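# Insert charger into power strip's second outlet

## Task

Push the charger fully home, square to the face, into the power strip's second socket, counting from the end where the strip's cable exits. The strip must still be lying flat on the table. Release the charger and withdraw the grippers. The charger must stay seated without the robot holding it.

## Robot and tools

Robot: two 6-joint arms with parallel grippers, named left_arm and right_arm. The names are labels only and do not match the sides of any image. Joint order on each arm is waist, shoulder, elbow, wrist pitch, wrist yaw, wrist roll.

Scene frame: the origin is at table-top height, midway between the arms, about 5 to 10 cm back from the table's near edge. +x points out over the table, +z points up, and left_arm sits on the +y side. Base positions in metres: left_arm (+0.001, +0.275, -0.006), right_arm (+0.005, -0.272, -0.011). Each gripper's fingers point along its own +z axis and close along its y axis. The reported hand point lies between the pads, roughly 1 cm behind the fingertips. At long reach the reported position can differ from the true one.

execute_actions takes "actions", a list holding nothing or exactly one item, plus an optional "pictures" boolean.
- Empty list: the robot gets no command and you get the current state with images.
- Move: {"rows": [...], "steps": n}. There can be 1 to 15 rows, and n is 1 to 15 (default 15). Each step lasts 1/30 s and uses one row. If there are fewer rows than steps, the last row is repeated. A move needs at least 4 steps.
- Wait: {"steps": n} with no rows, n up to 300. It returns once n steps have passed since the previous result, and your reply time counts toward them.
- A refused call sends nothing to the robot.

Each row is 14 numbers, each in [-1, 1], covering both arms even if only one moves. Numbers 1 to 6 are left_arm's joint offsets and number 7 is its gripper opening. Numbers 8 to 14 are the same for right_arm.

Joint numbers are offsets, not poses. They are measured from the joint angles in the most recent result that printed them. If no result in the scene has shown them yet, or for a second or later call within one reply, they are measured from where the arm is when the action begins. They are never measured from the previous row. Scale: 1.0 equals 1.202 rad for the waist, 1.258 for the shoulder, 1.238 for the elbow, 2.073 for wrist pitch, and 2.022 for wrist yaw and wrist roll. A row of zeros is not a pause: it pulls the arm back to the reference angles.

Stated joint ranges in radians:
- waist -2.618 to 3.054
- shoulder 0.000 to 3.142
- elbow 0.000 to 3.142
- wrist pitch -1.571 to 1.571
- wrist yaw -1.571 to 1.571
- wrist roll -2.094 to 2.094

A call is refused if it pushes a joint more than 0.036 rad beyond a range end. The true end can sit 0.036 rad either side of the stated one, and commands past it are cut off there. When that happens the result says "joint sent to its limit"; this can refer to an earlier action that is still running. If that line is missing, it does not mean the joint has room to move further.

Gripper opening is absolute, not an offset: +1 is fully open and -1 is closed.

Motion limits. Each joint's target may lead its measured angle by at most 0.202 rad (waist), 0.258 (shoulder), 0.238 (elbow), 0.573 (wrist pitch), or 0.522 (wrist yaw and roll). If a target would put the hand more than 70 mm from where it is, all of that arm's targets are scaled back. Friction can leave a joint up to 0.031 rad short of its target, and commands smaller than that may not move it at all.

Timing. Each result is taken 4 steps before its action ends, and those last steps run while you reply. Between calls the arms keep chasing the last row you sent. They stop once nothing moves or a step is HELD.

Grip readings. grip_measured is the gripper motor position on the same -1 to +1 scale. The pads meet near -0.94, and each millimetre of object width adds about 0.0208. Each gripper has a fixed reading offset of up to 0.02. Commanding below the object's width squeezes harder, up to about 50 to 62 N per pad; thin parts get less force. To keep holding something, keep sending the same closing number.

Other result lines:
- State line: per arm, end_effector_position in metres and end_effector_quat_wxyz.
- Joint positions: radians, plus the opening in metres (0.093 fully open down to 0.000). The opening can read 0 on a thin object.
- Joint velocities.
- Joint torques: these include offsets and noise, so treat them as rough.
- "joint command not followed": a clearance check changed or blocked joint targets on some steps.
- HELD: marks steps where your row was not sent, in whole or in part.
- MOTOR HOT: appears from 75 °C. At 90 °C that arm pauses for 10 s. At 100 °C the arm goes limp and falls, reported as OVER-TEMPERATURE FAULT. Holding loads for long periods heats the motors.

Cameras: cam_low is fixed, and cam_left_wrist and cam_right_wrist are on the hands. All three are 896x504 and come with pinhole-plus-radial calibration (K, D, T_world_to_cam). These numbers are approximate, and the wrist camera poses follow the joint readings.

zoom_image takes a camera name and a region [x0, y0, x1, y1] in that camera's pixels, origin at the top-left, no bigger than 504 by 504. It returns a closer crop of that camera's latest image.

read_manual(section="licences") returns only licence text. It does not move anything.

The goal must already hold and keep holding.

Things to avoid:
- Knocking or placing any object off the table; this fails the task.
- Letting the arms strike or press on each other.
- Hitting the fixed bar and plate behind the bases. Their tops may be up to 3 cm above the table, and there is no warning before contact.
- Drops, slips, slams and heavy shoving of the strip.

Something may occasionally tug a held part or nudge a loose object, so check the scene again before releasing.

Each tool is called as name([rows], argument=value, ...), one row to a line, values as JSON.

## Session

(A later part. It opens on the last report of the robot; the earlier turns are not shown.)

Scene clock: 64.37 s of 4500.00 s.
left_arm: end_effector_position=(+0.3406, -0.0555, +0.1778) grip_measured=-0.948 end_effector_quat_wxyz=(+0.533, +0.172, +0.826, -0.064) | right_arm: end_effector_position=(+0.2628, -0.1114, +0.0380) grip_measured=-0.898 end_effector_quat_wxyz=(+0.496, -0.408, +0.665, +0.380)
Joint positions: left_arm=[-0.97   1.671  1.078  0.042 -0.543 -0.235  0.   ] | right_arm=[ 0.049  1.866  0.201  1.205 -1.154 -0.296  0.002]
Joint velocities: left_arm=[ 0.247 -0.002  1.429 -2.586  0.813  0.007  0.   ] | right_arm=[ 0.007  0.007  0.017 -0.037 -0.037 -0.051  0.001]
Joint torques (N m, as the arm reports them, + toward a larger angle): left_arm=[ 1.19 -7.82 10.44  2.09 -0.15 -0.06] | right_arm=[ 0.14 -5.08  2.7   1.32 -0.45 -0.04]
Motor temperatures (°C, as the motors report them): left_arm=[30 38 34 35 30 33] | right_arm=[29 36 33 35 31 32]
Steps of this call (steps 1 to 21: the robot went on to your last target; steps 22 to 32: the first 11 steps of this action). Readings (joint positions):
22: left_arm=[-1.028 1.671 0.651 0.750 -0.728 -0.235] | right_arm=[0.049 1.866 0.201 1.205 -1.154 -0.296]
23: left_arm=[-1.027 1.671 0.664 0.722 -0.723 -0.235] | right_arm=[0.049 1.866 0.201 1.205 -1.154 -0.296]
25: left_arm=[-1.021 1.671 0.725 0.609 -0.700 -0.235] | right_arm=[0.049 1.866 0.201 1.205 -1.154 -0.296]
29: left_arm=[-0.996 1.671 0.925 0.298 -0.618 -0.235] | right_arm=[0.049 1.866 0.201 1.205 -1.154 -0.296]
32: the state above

execute_actions([
  {"rows": [[0.068,0.092,0.29,-0.395,0.137,0,-0.95,0,0,0,-0.026,0,0,-0.9],[0.075,0.112,0.33,-0.425,0.149,0,-0.95,0,0,0,-0.026,0,0,-0.9],[0.082,0.135,0.375,-0.458,0.161,0,-0.95,0,0,0,-0.026,0,0,-0.9],[0.089,0.16,0.42,-0.49,0.173,0,-0.95,0,0,0,-0.026,0,0,-0.9],[0.096,0.187,0.465,-0.522,0.185,0,-0.95,0,0,0,-0.026,0,0,-0.9],[0.103,0.215,0.51,-0.554,0.197,0,-0.95,0,0,0,-0.026,0,0,-0.9],[0.11,0.243,0.555,-0.586,0.209,0,-0.95,0,0,0,-0.026,0,0,-0.9],[0.117,0.271,0.60,-0.616,0.221,0,-0.95,0,0,0,-0.026,0,0,-0.9],[0.124,0.298,0.645,-0.645,0.233,0,-0.95,0,0,0,-0.026,0,0,-0.9],[0.131,0.323,0.685,-0.67,0.244,0,-0.95,0,0,0,-0.026,0,0,-0.9],[0.138,0.346,0.72,-0.692,0.254,0,-0.95,0,0,0,-0.026,0,0,-0.9],[0.143,0.366,0.75,-0.709,0.262,0,-0.95,0,0,0,-0.026,0,0,-0.9],[0.147,0.382,0.77,-0.72,0.268,0,-0.95,0,0,0,-0.026,0,0,-0.9],[0.15,0.392,0.78,-0.726,0.271,0,-0.95,0,0,0,-0.026,0,0,-0.9],[0.151,0.397,0.784,-0.727,0.271,0,-0.95,0,0,0,-0.026,0,0,-0.9]], "steps": 15},
])

execute_actions([
  {"steps": 10},
], pictures=true)

Scene clock: 65.40 s of 4500.00 s.
left_arm: end_effector_position=(+0.3224, -0.0370, +0.1389) grip_measured=-0.948 end_effector_quat_wxyz=(+0.155, +0.274, +0.949, -0.004) | right_arm: end_effector_position=(+0.2628, -0.1114, +0.0380) grip_measured=-0.898 end_effector_quat_wxyz=(+0.496, -0.408, +0.665, +0.380)
Joint positions: left_arm=[-0.834  2.033  1.872 -1.155 -0.126 -0.235  0.   ] | right_arm=[ 0.049  1.866  0.201  1.205 -1.154 -0.296  0.002]
Joint velocities: left_arm=[ 0.247  0.935  1.399 -1.399  0.564 -0.037  0.   ] | right_arm=[ 0.007  0.007  0.017 -0.125  0.037 -0.051 -0.   ]
Joint torques (N m, as the arm reports them, + toward a larger angle): left_arm=[  0.9  -10.2    8.8    0.84   0.02  -0.07] | right_arm=[ 0.12 -5.1   2.7   1.31 -0.45 -0.03]
Motor temperatures (°C, as the motors report them): left_arm=[30 38 35 35 30 33] | right_arm=[29 36 33 35 31 32]
Steps of this call (steps 1 to 4: the last 4 steps of your previous action; steps 5 to 20: the robot went on to your last target; steps 21 to 31: the first 11 steps of this action). Readings (joint positions):
21: left_arm=[-0.905 1.762 1.380 -0.714 -0.295 -0.235] | right_arm=[0.049 1.866 0.201 1.205 -1.154 -0.296]
22: left_arm=[-0.904 1.771 1.401 -0.743 -0.287 -0.235] | right_arm=[0.049 1.866 0.201 1.205 -1.154 -0.296]
24: left_arm=[-0.896 1.811 1.484 -0.821 -0.260 -0.235] | right_arm=[0.049 1.866 0.201 1.205 -1.154 -0.296]
28: left_arm=[-0.862 1.932 1.711 -1.001 -0.188 -0.235] | right_arm=[0.049 1.866 0.201 1.205 -1.154 -0.296]
31: the state above

Scene clock: 65.73 s of 4500.00 s.
left_arm: end_effector_position=(+0.2986, -0.0158, +0.1136) grip_measured=-0.948 end_effector_quat_wxyz=(+0.016, +0.267, +0.964, +0.014) | right_arm: end_effector_position=(+0.2628, -0.1114, +0.0380) grip_measured=-0.898 end_effector_quat_wxyz=(+0.496, -0.408, +0.665, +0.380)
Joint positions: left_arm=[-0.798  2.167  2.015 -1.425 -0.017 -0.235  0.   ] | right_arm=[ 0.049  1.866  0.201  1.205 -1.154 -0.296  0.002]
Joint velocities: left_arm=[ 0.012 -0.007 -0.017 -0.212  0.066 -0.051  0.   ] | right_arm=[ 0.007  0.007  0.017  0.007  0.007 -0.007 -0.001]
Joint torques (N m, as the arm reports them, + toward a larger angle): left_arm=[  0.75 -11.83  10.76   0.33   0.13  -0.04] | right_arm=[ 0.13 -5.11  2.7   1.32 -0.45 -0.03]
Motor temperatures (°C, as the motors report them): left_arm=[30 38 35 35 30 33] | right_arm=[29 36 33 35 31 32]
Kept back: nothing.
Steps of this call (steps 1 to 4: the last 4 steps of your previous action; steps 5 to 10: the robot went on to your last target). Readings (joint positions):
1: left_arm=[-0.825 2.065 1.917 -1.204 -0.106 -0.235] | right_arm=[0.049 1.866 0.201 1.205 -1.154 -0.296]
2: left_arm=[-0.818 2.093 1.955 -1.247 -0.087 -0.235] | right_arm=[0.049 1.866 0.201 1.205 -1.154 -0.296]
4: left_arm=[-0.805 2.136 2.002 -1.316 -0.057 -0.235] | right_arm=[0.049 1.866 0.201 1.205 -1.154 -0.296]
8: left_arm=[-0.798 2.166 2.015 -1.401 -0.026 -0.235] | right_arm=[0.049 1.866 0.201 1.205 -1.154 -0.296]
10: the state above
camera_calibration (this result's frames):
cam_left_wrist: T_world_to_cam=[[-0.512411, -0.858182, -0.0309605, 0.137758], [-0.791313, 0.457866, 0.405195, 0.237038], [-0.333555, 0.232126, -0.913706, 0.292526], [0, 0, 0, 1]] pos_world=[0.355733, -0.0582131, 0.175501]
cam_right_wrist: T_world_to_cam=[[0.922307, -0.370322, -0.110505, -0.279813], [-0.30871, -0.533979, -0.787124, 0.0898545], [0.232482, 0.760084, -0.606815, 0.126489], [0, 0, 0, 1]] pos_world=[0.256406, -0.151783, 0.116562]

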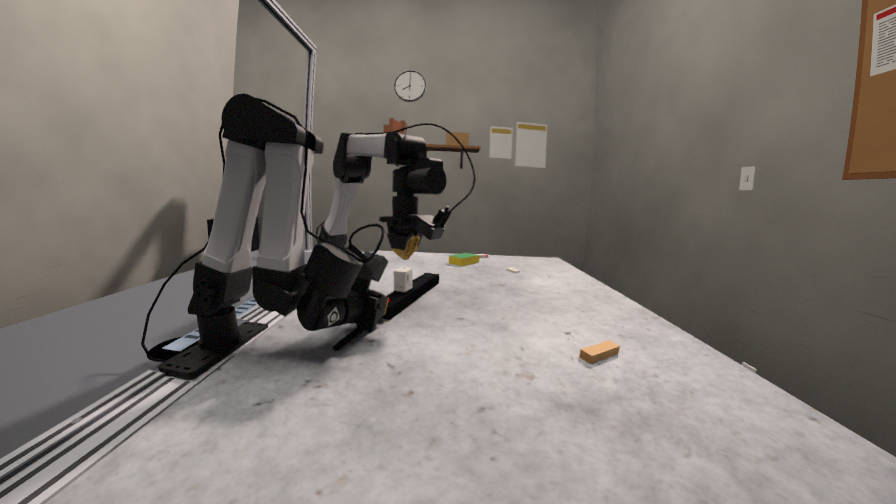

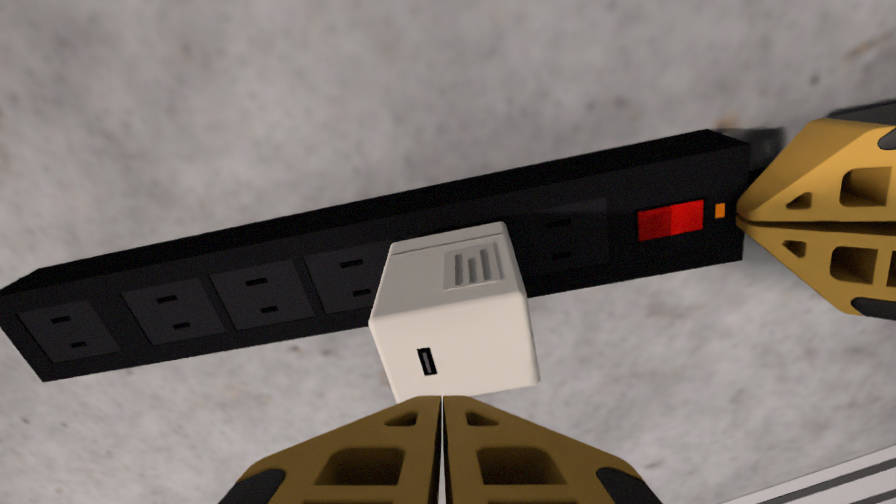

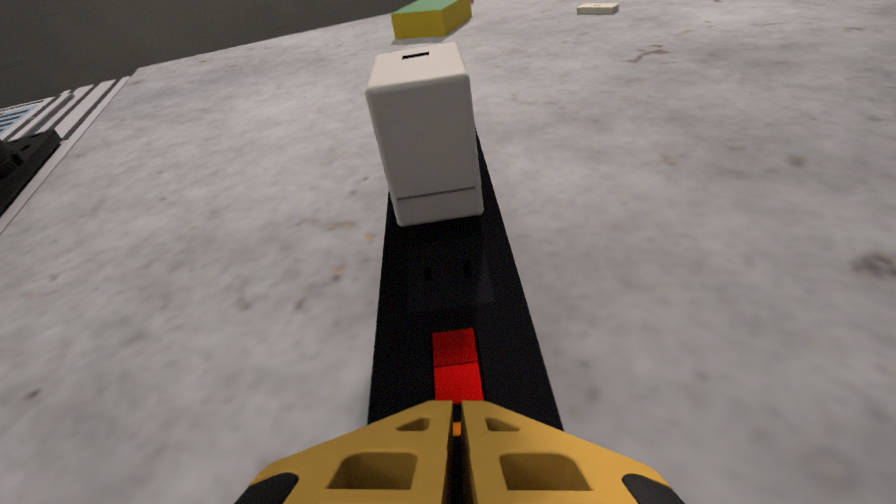

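execute_actions([
  {"rows": [[0,0.004,0.02,-0.005,0.008,0,-0.95,0,0,0,-0.026,0,0,-0.9],[0,0.008,0.015,0.008,0.008,0,-0.95,0,0,0,-0.026,0,0,-0.9],[0,0.012,0.012,0.016,0.008,0,-0.95,0,0,0,-0.026,0,0,-0.9],[0,0.017,0.012,0.016,0.008,0,-0.95,0,0,0,-0.026,0,0,-0.9],[0,0.022,0.012,0.016,0.008,0,-0.95,0,0,0,-0.026,0,0,-0.9],[0,0.027,0.012,0.016,0.008,0,-0.95,0,0,0,-0.026,0,0,-0.9],[0,0.031,0.012,0.016,0.008,0,-0.95,0,0,0,-0.026,0,0,-0.9],[0,0.034,0.012,0.016,0.008,0,-0.95,0,0,0,-0.026,0,0,-0.9],[0,0.036,0.012,0.016,0.008,0,-0.95,0,0,0,-0.026,0,0,-0.9]], "steps": 15},
], pictures=true)

Scene clock: 68.43 s of 4500.00 s.
left_arm: end_effector_position=(+0.2996, -0.0197, +0.1021) grip_measured=-0.948 end_effector_quat_wxyz=(+0.006, +0.267, +0.964, +0.011) | right_arm: end_effector_position=(+0.2628, -0.1114, +0.0380) grip_measured=-0.898 end_effector_quat_wxyz=(+0.496, -0.408, +0.665, +0.380)
Joint positions: left_arm=[-0.798  2.196  2.015 -1.411 -0.003 -0.235  0.   ] | right_arm=[ 0.049  1.866  0.201  1.205 -1.154 -0.296  0.002]
Joint velocities: left_arm=[-0.012  0.149 -0.012  0.051 -0.007  0.051  0.   ] | right_arm=[ 0.007 -0.007  0.012  0.007  0.037  0.022 -0.001]
Joint torques (N m, as the arm reports them, + toward a larger angle): left_arm=[  0.17 -11.9    8.68   0.36   0.07  -0.04] | right_arm=[ 0.14 -5.08  2.71  1.32 -0.45 -0.03]
Motor temperatures (°C, as the motors report them): left_arm=[30 39 35 34 30 33] | right_arm=[29 36 33 35 31 32]
Steps of this call (steps 1 to 30: the robot went on to your last target; steps 31 to 70: nothing new was sent; steps 71 to 81: the first 11 steps of this action). Readings (joint positions):
71: left_arm=[-0.798 2.167 2.015 -1.459 -0.003 -0.235] | right_arm=[0.049 1.866 0.201 1.205 -1.154 -0.296]
72: left_arm=[-0.798 2.167 2.015 -1.455 -0.003 -0.235] | right_arm=[0.049 1.866 0.201 1.205 -1.154 -0.296]
74: left_arm=[-0.798 2.167 2.015 -1.439 -0.003 -0.235] | right_arm=[0.049 1.866 0.201 1.205 -1.154 -0.296]
78: left_arm=[-0.798 2.179 2.015 -1.417 -0.003 -0.235] | right_arm=[0.049 1.866 0.201 1.205 -1.154 -0.296]
81: the state above
camera_calibration (this result's frames):
cam_left_wrist: T_world_to_cam=[[-0.512725, -0.858305, -0.0206383, 0.133583], [-0.783065, 0.457652, 0.421147, 0.240151], [-0.352027, 0.232094, -0.906758, 0.288081], [0, 0, 0, 1]] pos_world=[0.357958, -0.0621124, 0.162838]
cam_right_wrist: T_world_to_cam=[[0.922307, -0.370322, -0.110505, -0.279813], [-0.30871, -0.533979, -0.787124, 0.0898545], [0.232482, 0.760084, -0.606815, 0.126489], [0, 0, 0, 1]] pos_world=[0.256406, -0.151783, 0.116562]

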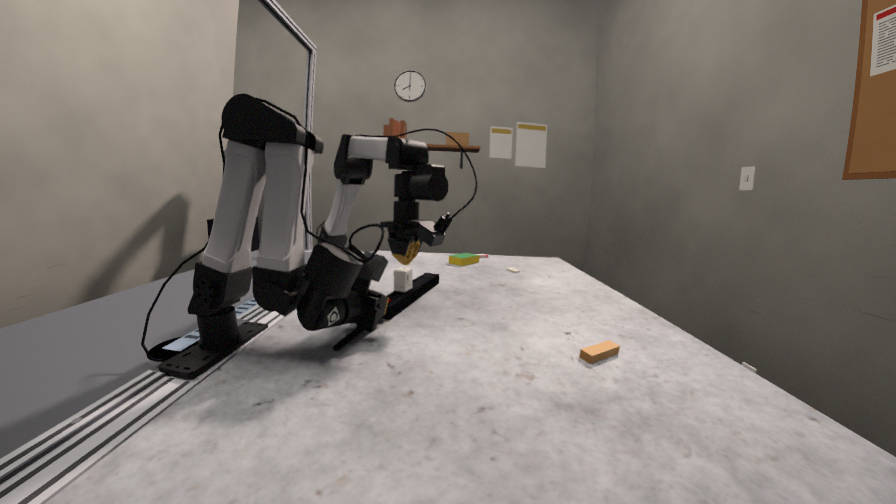

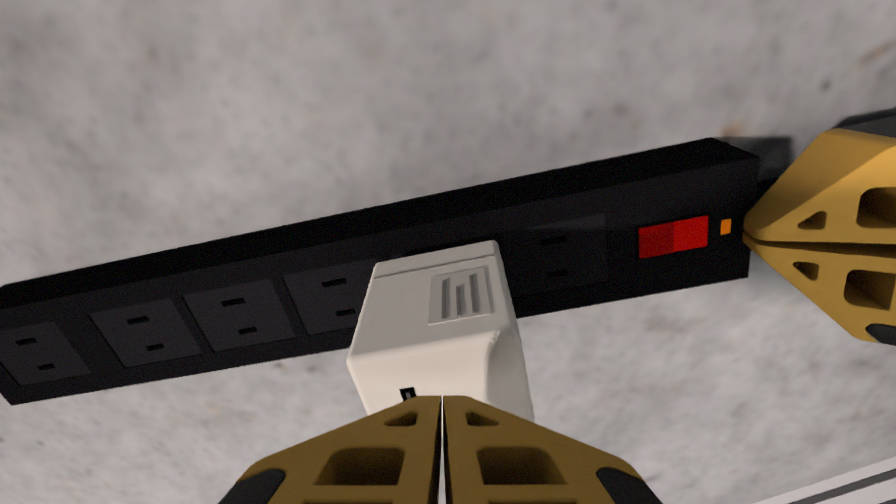

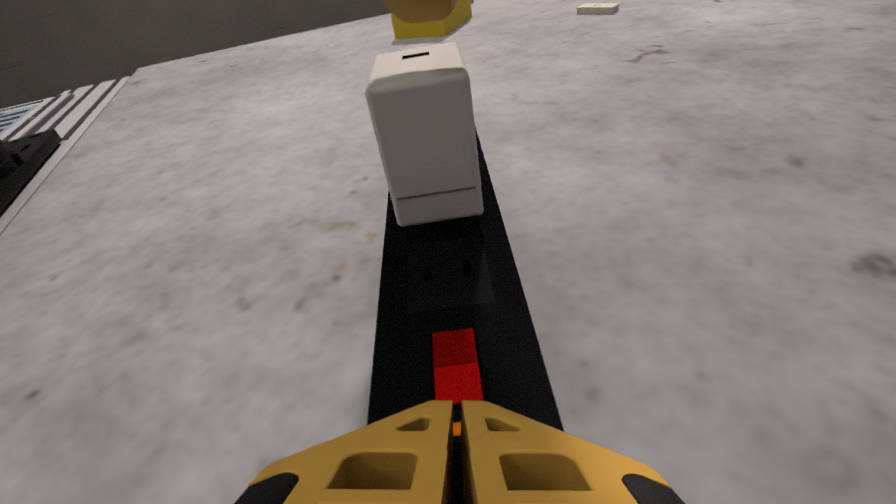

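execute_actions([
  {"rows": [[0,0.013,-0.005,0.012,0.001,0,-0.95,0,0,0,-0.026,0,0,-0.9],[0,0.013,-0.014,0.013,0.001,0,-0.95,0,0,0,-0.026,0,0,-0.9],[0,0.013,-0.020,0.015,0.001,0,-0.95,0,0,0,-0.026,0,0,-0.9],[0,0.013,-0.025,0.017,0.001,0,-0.95,0,0,0,-0.026,0,0,-0.9],[0,0.013,-0.030,0.019,0.001,0,-0.95,0,0,0,-0.026,0,0,-0.9],[0,0.013,-0.034,0.021,0.001,0,-0.95,0,0,0,-0.026,0,0,-0.9],[0,0.013,-0.038,0.023,0.001,0,-0.95,0,0,0,-0.026,0,0,-0.9],[0,0.013,-0.042,0.025,0.001,0,-0.95,0,0,0,-0.026,0,0,-0.9],[0,0.013,-0.046,0.027,0.001,0,-0.95,0,0,0,-0.026,0,0,-0.9],[0,0.013,-0.050,0.029,0.001,0,-0.95,0,0,0,-0.026,0,0,-0.9],[0,0.013,-0.053,0.030,0.001,0,-0.95,0,0,0,-0.026,0,0,-0.9],[0,0.013,-0.056,0.031,0.001,0,-0.95,0,0,0,-0.026,0,0,-0.9]], "steps": 15},
], pictures=true)

Scene clock: 69.20 s of 4500.00 s.
left_arm: end_effector_position=(+0.3003, -0.0200, +0.0900) grip_measured=-0.948 end_effector_quat_wxyz=(+0.003, +0.267, +0.964, +0.013) | right_arm: end_effector_position=(+0.2628, -0.1114, +0.0380) grip_measured=-0.898 end_effector_quat_wxyz=(+0.496, -0.408, +0.665, +0.380)
Joint positions: left_arm=[-0.798  2.205  1.981 -1.375 -0.003 -0.235  0.   ] | right_arm=[ 0.049  1.866  0.201  1.205 -1.154 -0.296  0.002]
Joint velocities: left_arm=[-0.012 -0.012  0.007  0.051  0.022  0.037  0.   ] | right_arm=[ 0.012 -0.007 -0.002 -0.007 -0.022 -0.007  0.   ]
Joint torques (N m, as the arm reports them, + toward a larger angle): left_arm=[  0.14 -11.97   4.4    0.38   0.07  -0.04] | right_arm=[ 0.12 -5.12  2.71  1.31 -0.45 -0.03]
Motor temperatures (°C, as the motors report them): left_arm=[30 39 35 34 30 33] | right_arm=[29 36 33 35 31 32]
Steps of this call (steps 1 to 4: the last 4 steps of your previous action; steps 5 to 12: the robot went on to your last target; steps 13 to 23: the first 11 steps of this action). Readings (joint positions):
13: left_arm=[-0.798 2.205 2.015 -1.405 -0.003 -0.235] | right_arm=[0.049 1.866 0.201 1.205 -1.154 -0.296]
14: left_arm=[-0.798 2.205 2.015 -1.404 -0.003 -0.235] | right_arm=[0.049 1.866 0.201 1.205 -1.154 -0.296]
16: left_arm=[-0.798 2.205 2.015 -1.400 -0.003 -0.235] | right_arm=[0.049 1.866 0.201 1.205 -1.154 -0.296]
20: left_arm=[-0.798 2.205 1.996 -1.385 -0.003 -0.235] | right_arm=[0.049 1.866 0.201 1.205 -1.154 -0.296]
23: the state above
camera_calibration (this result's frames):
cam_left_wrist: T_world_to_cam=[[-0.512691, -0.85828, -0.0224244, 0.133599], [-0.780831, 0.455249, 0.427844, 0.244567], [-0.357001, 0.236862, -0.903574, 0.278737], [0, 0, 0, 1]] pos_world=[0.35897, -0.0626958, 0.150219]
cam_right_wrist: T_world_to_cam=[[0.922307, -0.370322, -0.110505, -0.279813], [-0.30871, -0.533979, -0.787124, 0.0898545], [0.232482, 0.760084, -0.606815, 0.126489], [0, 0, 0, 1]] pos_world=[0.256406, -0.151783, 0.116562]

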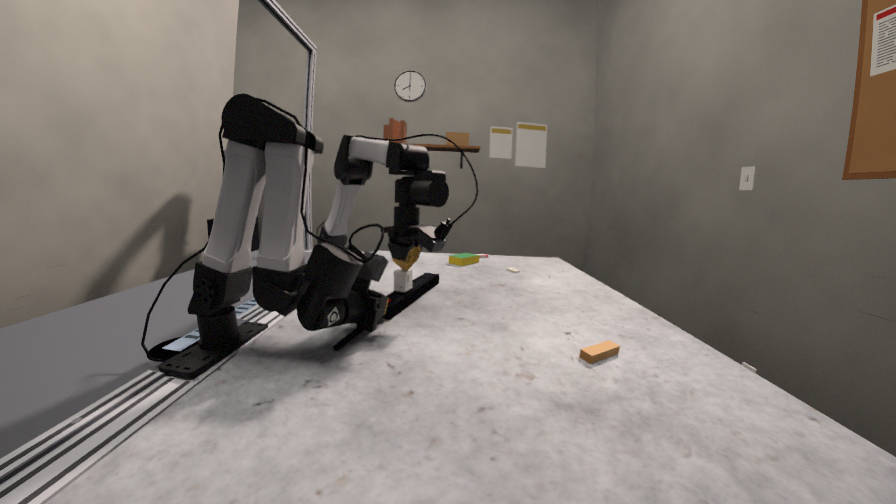

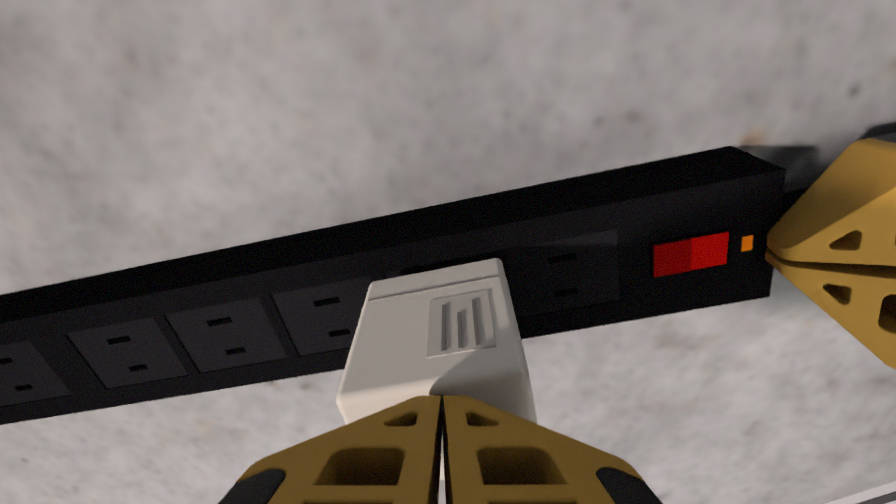

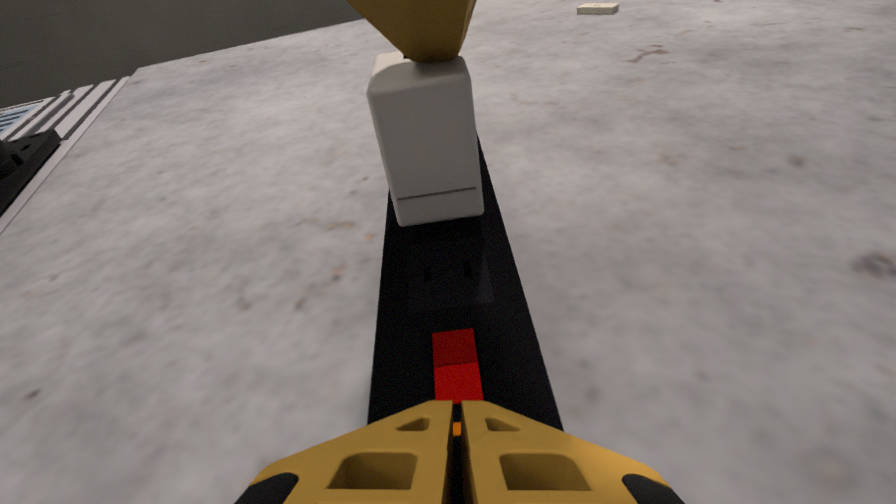

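execute_actions([
  {"rows": [[0,0.010,-0.032,0.010,0.001,0,-0.95,0,0,0,-0.026,0,0,-0.9],[0,0.016,-0.036,0.010,0.001,0,-0.95,0,0,0,-0.026,0,0,-0.9],[0,0.022,-0.040,0.010,0.001,0,-0.95,0,0,0,-0.026,0,0,-0.9],[0,0.028,-0.045,0.010,0.001,0,-0.95,0,0,0,-0.026,0,0,-0.9],[0,0.034,-0.050,0.010,0.001,0,-0.95,0,0,0,-0.026,0,0,-0.9],[0,0.040,-0.055,0.010,0.001,0,-0.95,0,0,0,-0.026,0,0,-0.9],[0,0.046,-0.060,0.010,0.001,0,-0.95,0,0,0,-0.026,0,0,-0.9],[0,0.052,-0.065,0.010,0.001,0,-0.95,0,0,0,-0.026,0,0,-0.9],[0,0.058,-0.070,0.010,0.001,0,-0.95,0,0,0,-0.026,0,0,-0.9],[0,0.062,-0.074,0.010,0.001,0,-0.95,0,0,0,-0.026,0,0,-0.9]], "steps": 15},
], pictures=true)

Scene clock: 69.93 s of 4500.00 s.
left_arm: end_effector_position=(+0.3021, -0.0217, +0.0864) grip_measured=-0.948 end_effector_quat_wxyz=(+0.007, +0.267, +0.964, +0.011) | right_arm: end_effector_position=(+0.2628, -0.1114, +0.0380) grip_measured=-0.898 end_effector_quat_wxyz=(+0.496, -0.408, +0.665, +0.380)
Joint positions: left_arm=[-0.798  2.205  1.967 -1.351 -0.003 -0.235  0.   ] | right_arm=[ 0.049  1.866  0.201  1.205 -1.154 -0.296  0.002]
Joint velocities: left_arm=[ 0.017 -0.012 -0.017  0.037 -0.037  0.066  0.   ] | right_arm=[ 0.012 -0.012  0.002  0.051 -0.022  0.051  0.   ]
Joint torques (N m, as the arm reports them, + toward a larger angle): left_arm=[ 0.03 -6.12  0.06  0.15  0.06 -0.02] | right_arm=[ 0.11 -5.12  2.72  1.31 -0.46 -0.04]
Motor temperatures (°C, as the motors report them): left_arm=[30 40 35 34 30 33] | right_arm=[29 36 33 35 31 32]
Steps of this call (steps 1 to 4: the last 4 steps of your previous action; steps 5 to 11: the robot went on to your last target; steps 12 to 22: the first 11 steps of this action). Readings (joint positions):
12: left_arm=[-0.798 2.205 1.981 -1.366 -0.003 -0.235] | right_arm=[0.049 1.866 0.201 1.205 -1.154 -0.296]
13: left_arm=[-0.798 2.205 1.981 -1.366 -0.003 -0.235] | right_arm=[0.049 1.866 0.201 1.205 -1.154 -0.296]
15: left_arm=[-0.798 2.205 1.976 -1.365 -0.003 -0.235] | right_arm=[0.049 1.866 0.201 1.205 -1.154 -0.296]
19: left_arm=[-0.798 2.205 1.970 -1.357 -0.003 -0.235] | right_arm=[0.049 1.866 0.201 1.205 -1.154 -0.296]
22: the state above
camera_calibration (this result's frames):
cam_left_wrist: T_world_to_cam=[[-0.512737, -0.85831, -0.0201025, 0.132824], [-0.783727, 0.458366, 0.419133, 0.250048], [-0.350531, 0.23066, -0.907702, 0.274759], [0, 0, 0, 1]] pos_world=[0.360385, -0.0639857, 0.147266]
cam_right_wrist: T_world_to_cam=[[0.922307, -0.370322, -0.110505, -0.279813], [-0.30871, -0.533979, -0.787124, 0.0898545], [0.232482, 0.760084, -0.606815, 0.126489], [0, 0, 0, 1]] pos_world=[0.256406, -0.151783, 0.116562]

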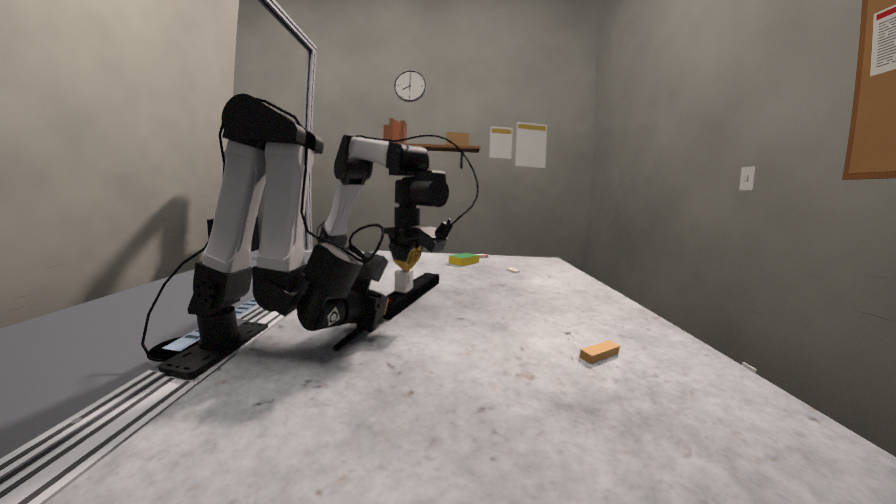

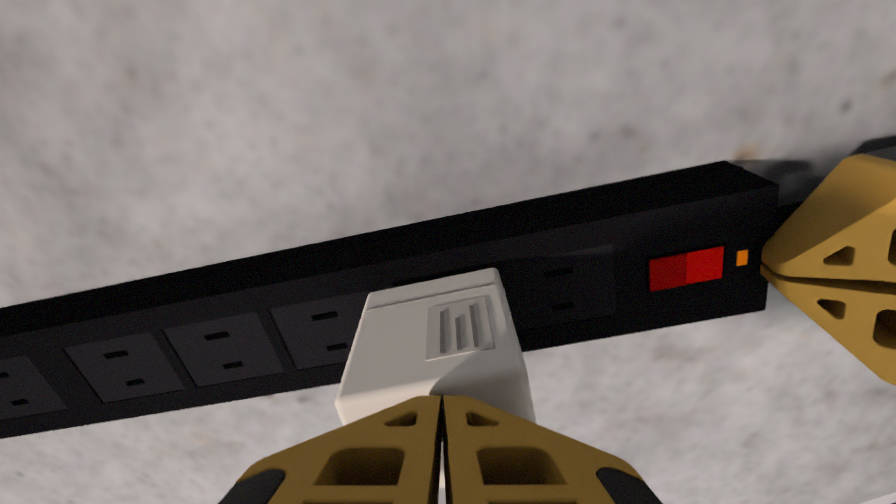

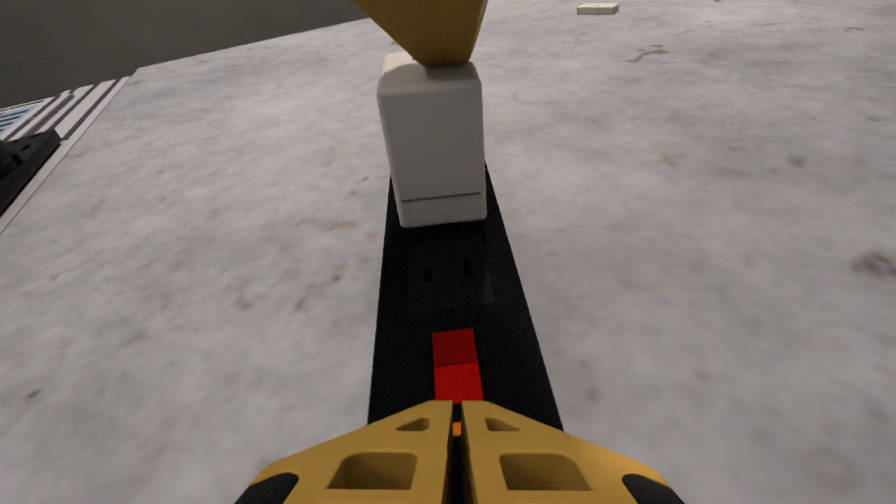

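execute_actions([
  {"rows": [[0,0.04,-0.04,-0.004,0.001,0,-0.95,0,0,0,-0.026,0,0,-0.9],[0,0.02,-0.02,-0.005,0.001,0,-0.95,0,0,0,-0.026,0,0,-0.9],[0,0.0,0.0,-0.005,0.001,0,-0.95,0,0,0,-0.026,0,0,-0.9],[0,-0.015,0.0,-0.005,0.003,0,-0.95,0,0,0,-0.026,0,0,-0.9],[0,-0.025,0.0,-0.005,0.006,0,-0.95,0,0,0,-0.026,0,0,-0.9],[0,-0.032,0.0,-0.005,0.009,0,-0.95,0,0,0,-0.026,0,0,-0.9],[0,-0.036,0.0,-0.005,0.0105,0,-0.95,0,0,0,-0.026,0,0,-0.9],[0,-0.0386,0.0,-0.005,0.0105,0,-0.95,0,0,0,-0.026,0,0,-0.9]], "steps": 15},
], pictures=true)

Scene clock: 71.53 s of 4500.00 s.
left_arm: end_effector_position=(+0.2984, -0.0204, +0.0935) grip_measured=-0.948 end_effector_quat_wxyz=(+0.009, +0.267, +0.964, +0.005) | right_arm: end_effector_position=(+0.2628, -0.1114, +0.0380) grip_measured=-0.898 end_effector_quat_wxyz=(+0.496, -0.408, +0.665, +0.380)
Joint positions: left_arm=[-0.798  2.177  1.952 -1.353  0.006 -0.235  0.   ] | right_arm=[ 0.049  1.866  0.201  1.205 -1.154 -0.296  0.002]
Joint velocities: left_arm=[-0.002 -0.125  0.012 -0.066  0.037  0.037  0.   ] | right_arm=[-0.002  0.007 -0.022  0.022 -0.037 -0.037 -0.001]
Joint torques (N m, as the arm reports them, + toward a larger angle): left_arm=[  0.14 -13.63   8.76   0.24   0.18  -0.04] | right_arm=[ 0.15 -5.11  2.71  1.32 -0.45 -0.03]
Motor temperatures (°C, as the motors report them): left_arm=[30 40 35 34 30 33] | right_arm=[29 36 33 35 31 32]
Steps of this call (steps 1 to 4: the last 4 steps of your previous action; steps 5 to 30: the robot went on to your last target; steps 31 to 37: nothing new was sent; steps 38 to 48: the first 11 steps of this action). Readings (joint positions):
38: left_arm=[-0.798 2.205 1.951 -1.345 -0.005 -0.235] | right_arm=[0.049 1.866 0.201 1.205 -1.154 -0.296]
39: left_arm=[-0.798 2.203 1.951 -1.345 -0.005 -0.235] | right_arm=[0.049 1.866 0.201 1.205 -1.154 -0.296]
41: left_arm=[-0.798 2.200 1.952 -1.345 -0.005 -0.235] | right_arm=[0.049 1.866 0.201 1.205 -1.154 -0.296]
45: left_arm=[-0.798 2.191 1.952 -1.351 0.002 -0.235] | right_arm=[0.049 1.866 0.201 1.205 -1.154 -0.296]
48: the state above
camera_calibration (this result's frames):
cam_left_wrist: T_world_to_cam=[[-0.512975, -0.858358, -0.00888181, 0.131167], [-0.783876, 0.464196, 0.412384, 0.244336], [-0.34985, 0.218505, -0.910967, 0.279445], [0, 0, 0, 1]] pos_world=[0.356579, -0.0618916, 0.15497]
cam_right_wrist: T_world_to_cam=[[0.922307, -0.370322, -0.110505, -0.279813], [-0.30871, -0.533979, -0.787124, 0.0898545], [0.232482, 0.760084, -0.606815, 0.126489], [0, 0, 0, 1]] pos_world=[0.256406, -0.151783, 0.116562]

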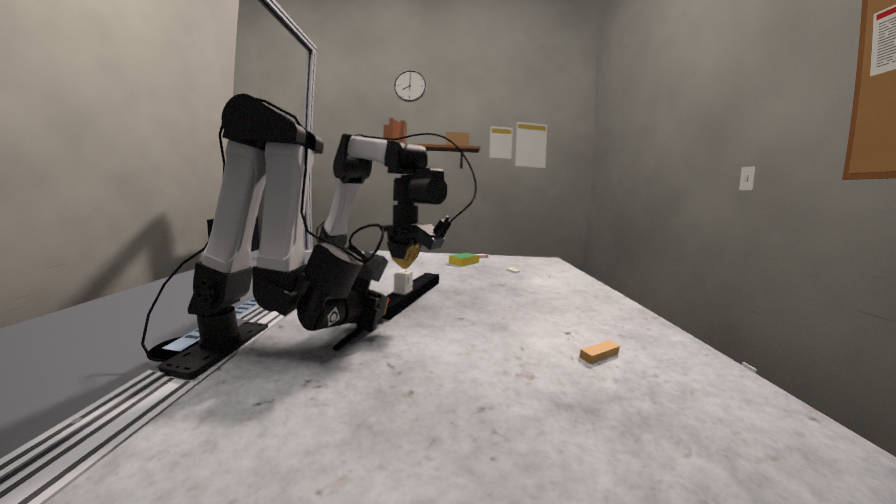

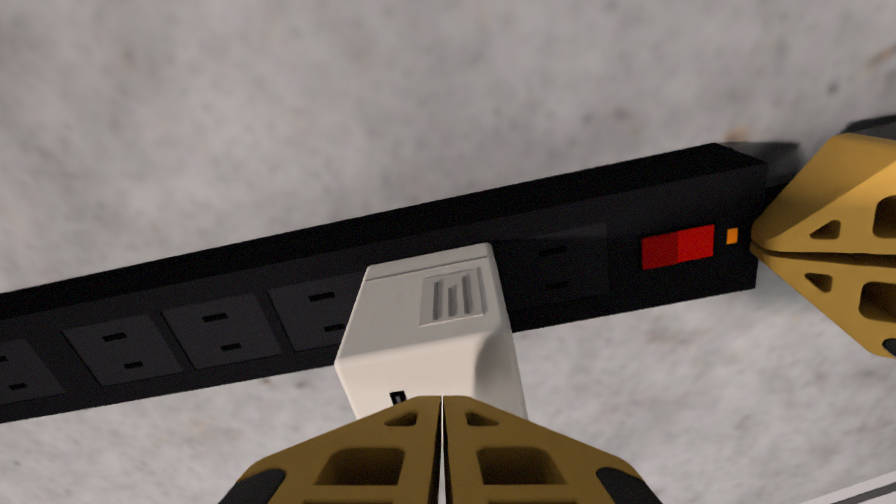

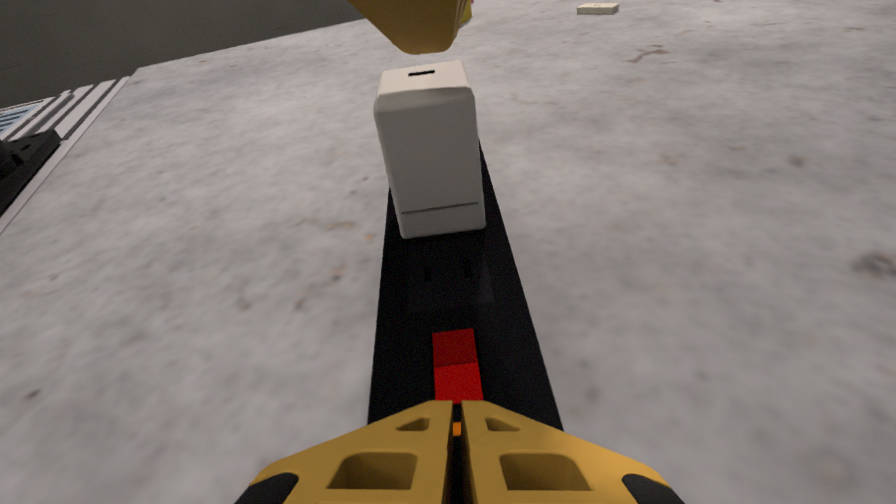

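zoom_image(camera="cam_left_wrist", region=[320, 200, 560, 400])

zoom_image(camera="cam_low", region=[370, 240, 450, 320])

Region (320, 200, 560, 400) of cam_left_wrist's 896x504 image, scaled by 2.100, with more detail than that image has.

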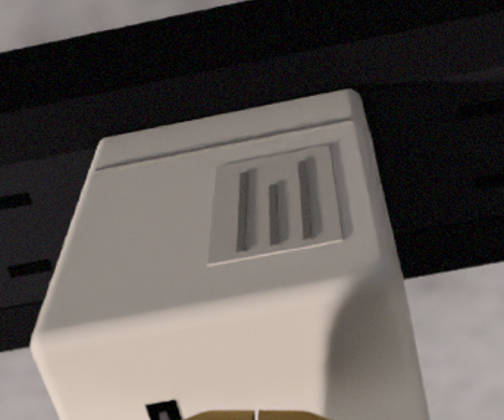

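Region (370, 240, 450, 320) of cam_low's 896x504 image, scaled by 6.300, with more detail than that image has.

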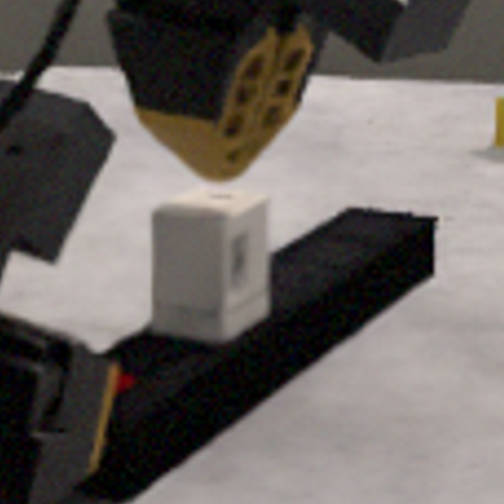

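execute_actions([
  {"rows": [[0,0.0,0.0,-0.002,0.006,0,-0.95,0,0,0,-0.026,0,0,-0.9],[0,0.012,-0.005,-0.002,0.006,0,-0.95,0,0,0,-0.026,0,0,-0.9],[0,0.018,-0.010,-0.002,0.006,0,-0.95,0,0,0,-0.026,0,0,-0.9],[0,0.023,-0.012,-0.002,0.006,0,-0.95,0,0,0,-0.026,0,0,-0.9],[0,0.027,-0.014,-0.002,0.006,0,-0.95,0,0,0,-0.026,0,0,-0.9],[0,0.031,-0.016,-0.002,0.006,0,-0.95,0,0,0,-0.026,0,0,-0.9],[0,0.035,-0.018,-0.002,0.006,0,-0.95,0,0,0,-0.026,0,0,-0.9],[0,0.040,-0.022,-0.002,0.006,0,-0.95,0,0,0,-0.026,0,0,-0.9],[0,0.047,-0.030,-0.002,0.006,0,-0.95,0,0,0,-0.026,0,0,-0.9],[0,0.055,-0.038,-0.002,0.006,0,-0.95,0,0,0,-0.026,0,0,-0.9],[0,0.063,-0.046,-0.002,0.006,0,-0.95,0,0,0,-0.026,0,0,-0.9],[0,0.071,-0.054,-0.002,0.006,0,-0.95,0,0,0,-0.026,0,0,-0.9],[0,0.078,-0.060,-0.002,0.006,0,-0.95,0,0,0,-0.026,0,0,-0.9],[0,0.084,-0.066,-0.002,0.006,0,-0.95,0,0,0,-0.026,0,0,-0.9]], "steps": 15},
])

execute_actions([
  {"steps": 15},
], pictures=true)

Scene clock: 72.67 s of 4500.00 s.
left_arm: end_effector_position=(+0.2968, -0.0196, +0.0828) grip_measured=-0.948 end_effector_quat_wxyz=(-0.006, +0.267, +0.964, +0.010) | right_arm: end_effector_position=(+0.2628, -0.1114, +0.0380) grip_measured=-0.898 end_effector_quat_wxyz=(+0.496, -0.408, +0.665, +0.380)
Joint positions: left_arm=[-0.798  2.204  1.952 -1.358  0.011 -0.235  0.   ] | right_arm=[ 0.049  1.866  0.201  1.205 -1.154 -0.296  0.002]
Joint velocities: left_arm=[ 0.012  0.007  0.002 -0.037 -0.022  0.007  0.   ] | right_arm=[ 0.017 -0.002  0.022  0.007 -0.022  0.037  0.   ]
Joint torques (N m, as the arm reports them, + toward a larger angle): left_arm=[ 0.41 -8.12  1.78  0.29  0.1  -0.04] | right_arm=[ 0.14 -5.1   2.72  1.31 -0.45 -0.04]
Motor temperatures (°C, as the motors report them): left_arm=[30 40 35 34 30 33] | right_arm=[29 36 33 35 31 32]
Steps of this call (steps 1 to 4: the last 4 steps of your previous action; steps 5 to 15: the robot went on to your last target; steps 16 to 23: nothing new was sent; steps 24 to 34: the first 11 steps of this action). Readings (joint positions):
24: left_arm=[-0.798 2.171 1.952 -1.356 0.011 -0.235] | right_arm=[0.049 1.866 0.201 1.205 -1.154 -0.296]
25: left_arm=[-0.798 2.171 1.952 -1.356 0.011 -0.235] | right_arm=[0.049 1.866 0.201 1.205 -1.154 -0.296]
27: left_arm=[-0.798 2.174 1.952 -1.356 0.011 -0.235] | right_arm=[0.049 1.866 0.201 1.205 -1.154 -0.296]
31: left_arm=[-0.798 2.197 1.952 -1.356 0.011 -0.235] | right_arm=[0.049 1.866 0.201 1.205 -1.154 -0.296]
34: the state above

Scene clock: 73.17 s of 4500.00 s.
left_arm: end_effector_position=(+0.2965, -0.0193, +0.0817) grip_measured=-0.948 end_effector_quat_wxyz=(-0.007, +0.267, +0.964, +0.011) | right_arm: end_effector_position=(+0.2628, -0.1114, +0.0380) grip_measured=-0.898 end_effector_quat_wxyz=(+0.496, -0.408, +0.665, +0.380)
Joint positions: left_arm=[-0.798  2.204  1.947 -1.355  0.011 -0.235  0.   ] | right_arm=[ 0.049  1.866  0.201  1.205 -1.154 -0.296  0.002]
Joint velocities: left_arm=[ 0.012  0.007 -0.007 -0.066  0.037  0.022  0.   ] | right_arm=[-0.002 -0.007  0.002  0.022  0.007 -0.007  0.   ]
Joint torques (N m, as the arm reports them, + toward a larger angle): left_arm=[ 0.16 -6.01 -0.22  0.23  0.13 -0.04] | right_arm=[ 0.1  -5.12  2.69  1.31 -0.45 -0.03]
Motor temperatures (°C, as the motors report them): left_arm=[30 40 35 34 30 33] | right_arm=[29 36 33 35 31 32]
Kept back: nothing.
Steps of this call (steps 1 to 4: the last 4 steps of your previous action; steps 5 to 15: the robot went on to your last target). Readings (joint positions):
1: left_arm=[-0.798 2.204 1.949 -1.357 0.011 -0.235] | right_arm=[0.049 1.866 0.201 1.205 -1.154 -0.296]
2: left_arm=[-0.798 2.204 1.947 -1.356 0.011 -0.235] | right_arm=[0.049 1.866 0.201 1.205 -1.154 -0.296]
4: left_arm=[-0.798 2.204 1.947 -1.355 0.011 -0.235] | right_arm=[0.049 1.866 0.201 1.205 -1.154 -0.296]
8: left_arm=[-0.798 2.204 1.947 -1.355 0.011 -0.235] | right_arm=[0.049 1.866 0.201 1.205 -1.154 -0.296]
15: the state above
All arms were judged still, so your last target was given up. Only a new action makes them travel on or press farther. Fingers that are still opening or closing keep moving.
camera_calibration (this result's frames):
cam_left_wrist: T_world_to_cam=[[-0.512581, -0.858552, -0.0122033, 0.131235], [-0.772736, 0.455056, 0.442496, 0.241233], [-0.374353, 0.236245, -0.896687, 0.274237], [0, 0, 0, 1]] pos_world=[0.356339, -0.0618895, 0.140762]
cam_right_wrist: T_world_to_cam=[[0.922307, -0.370322, -0.110505, -0.279813], [-0.30871, -0.533979, -0.787124, 0.0898545], [0.232482, 0.760084, -0.606815, 0.126489], [0, 0, 0, 1]] pos_world=[0.256406, -0.151783, 0.116562]

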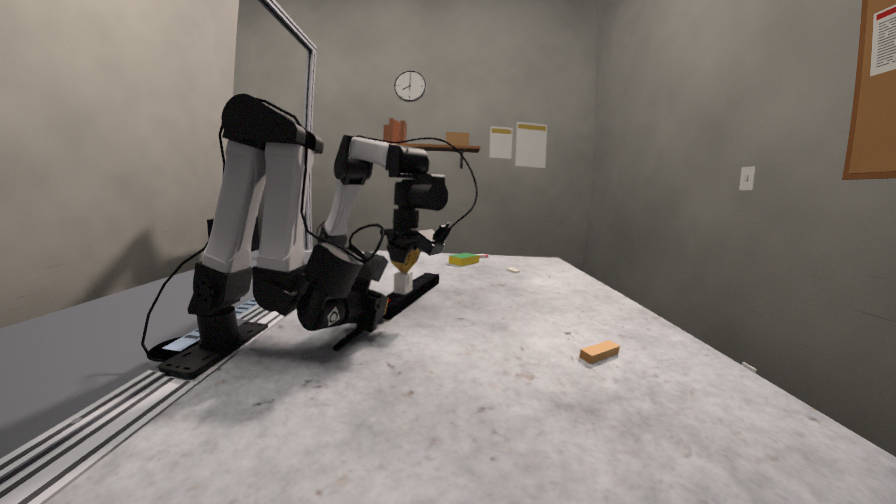

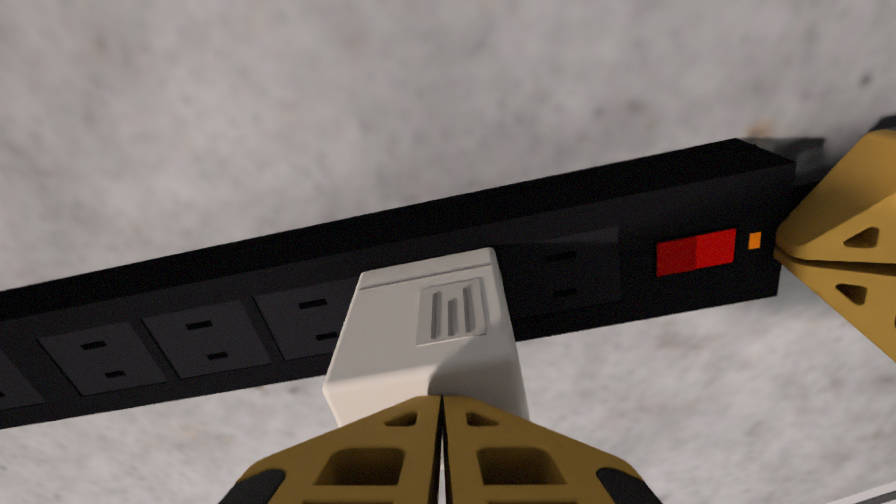

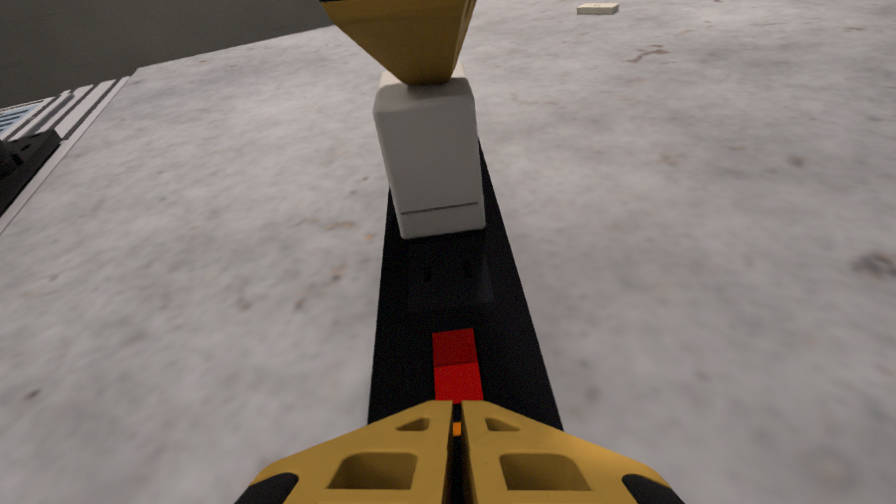

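zoom_image(camera="cam_right_wrist", region=[375, 190, 505, 320])

Region (375, 190, 505, 320) of cam_right_wrist's 896x504 image, scaled by 3.877, with more detail than that image has.

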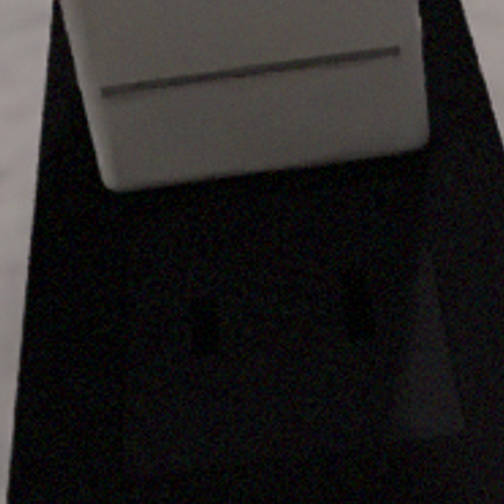

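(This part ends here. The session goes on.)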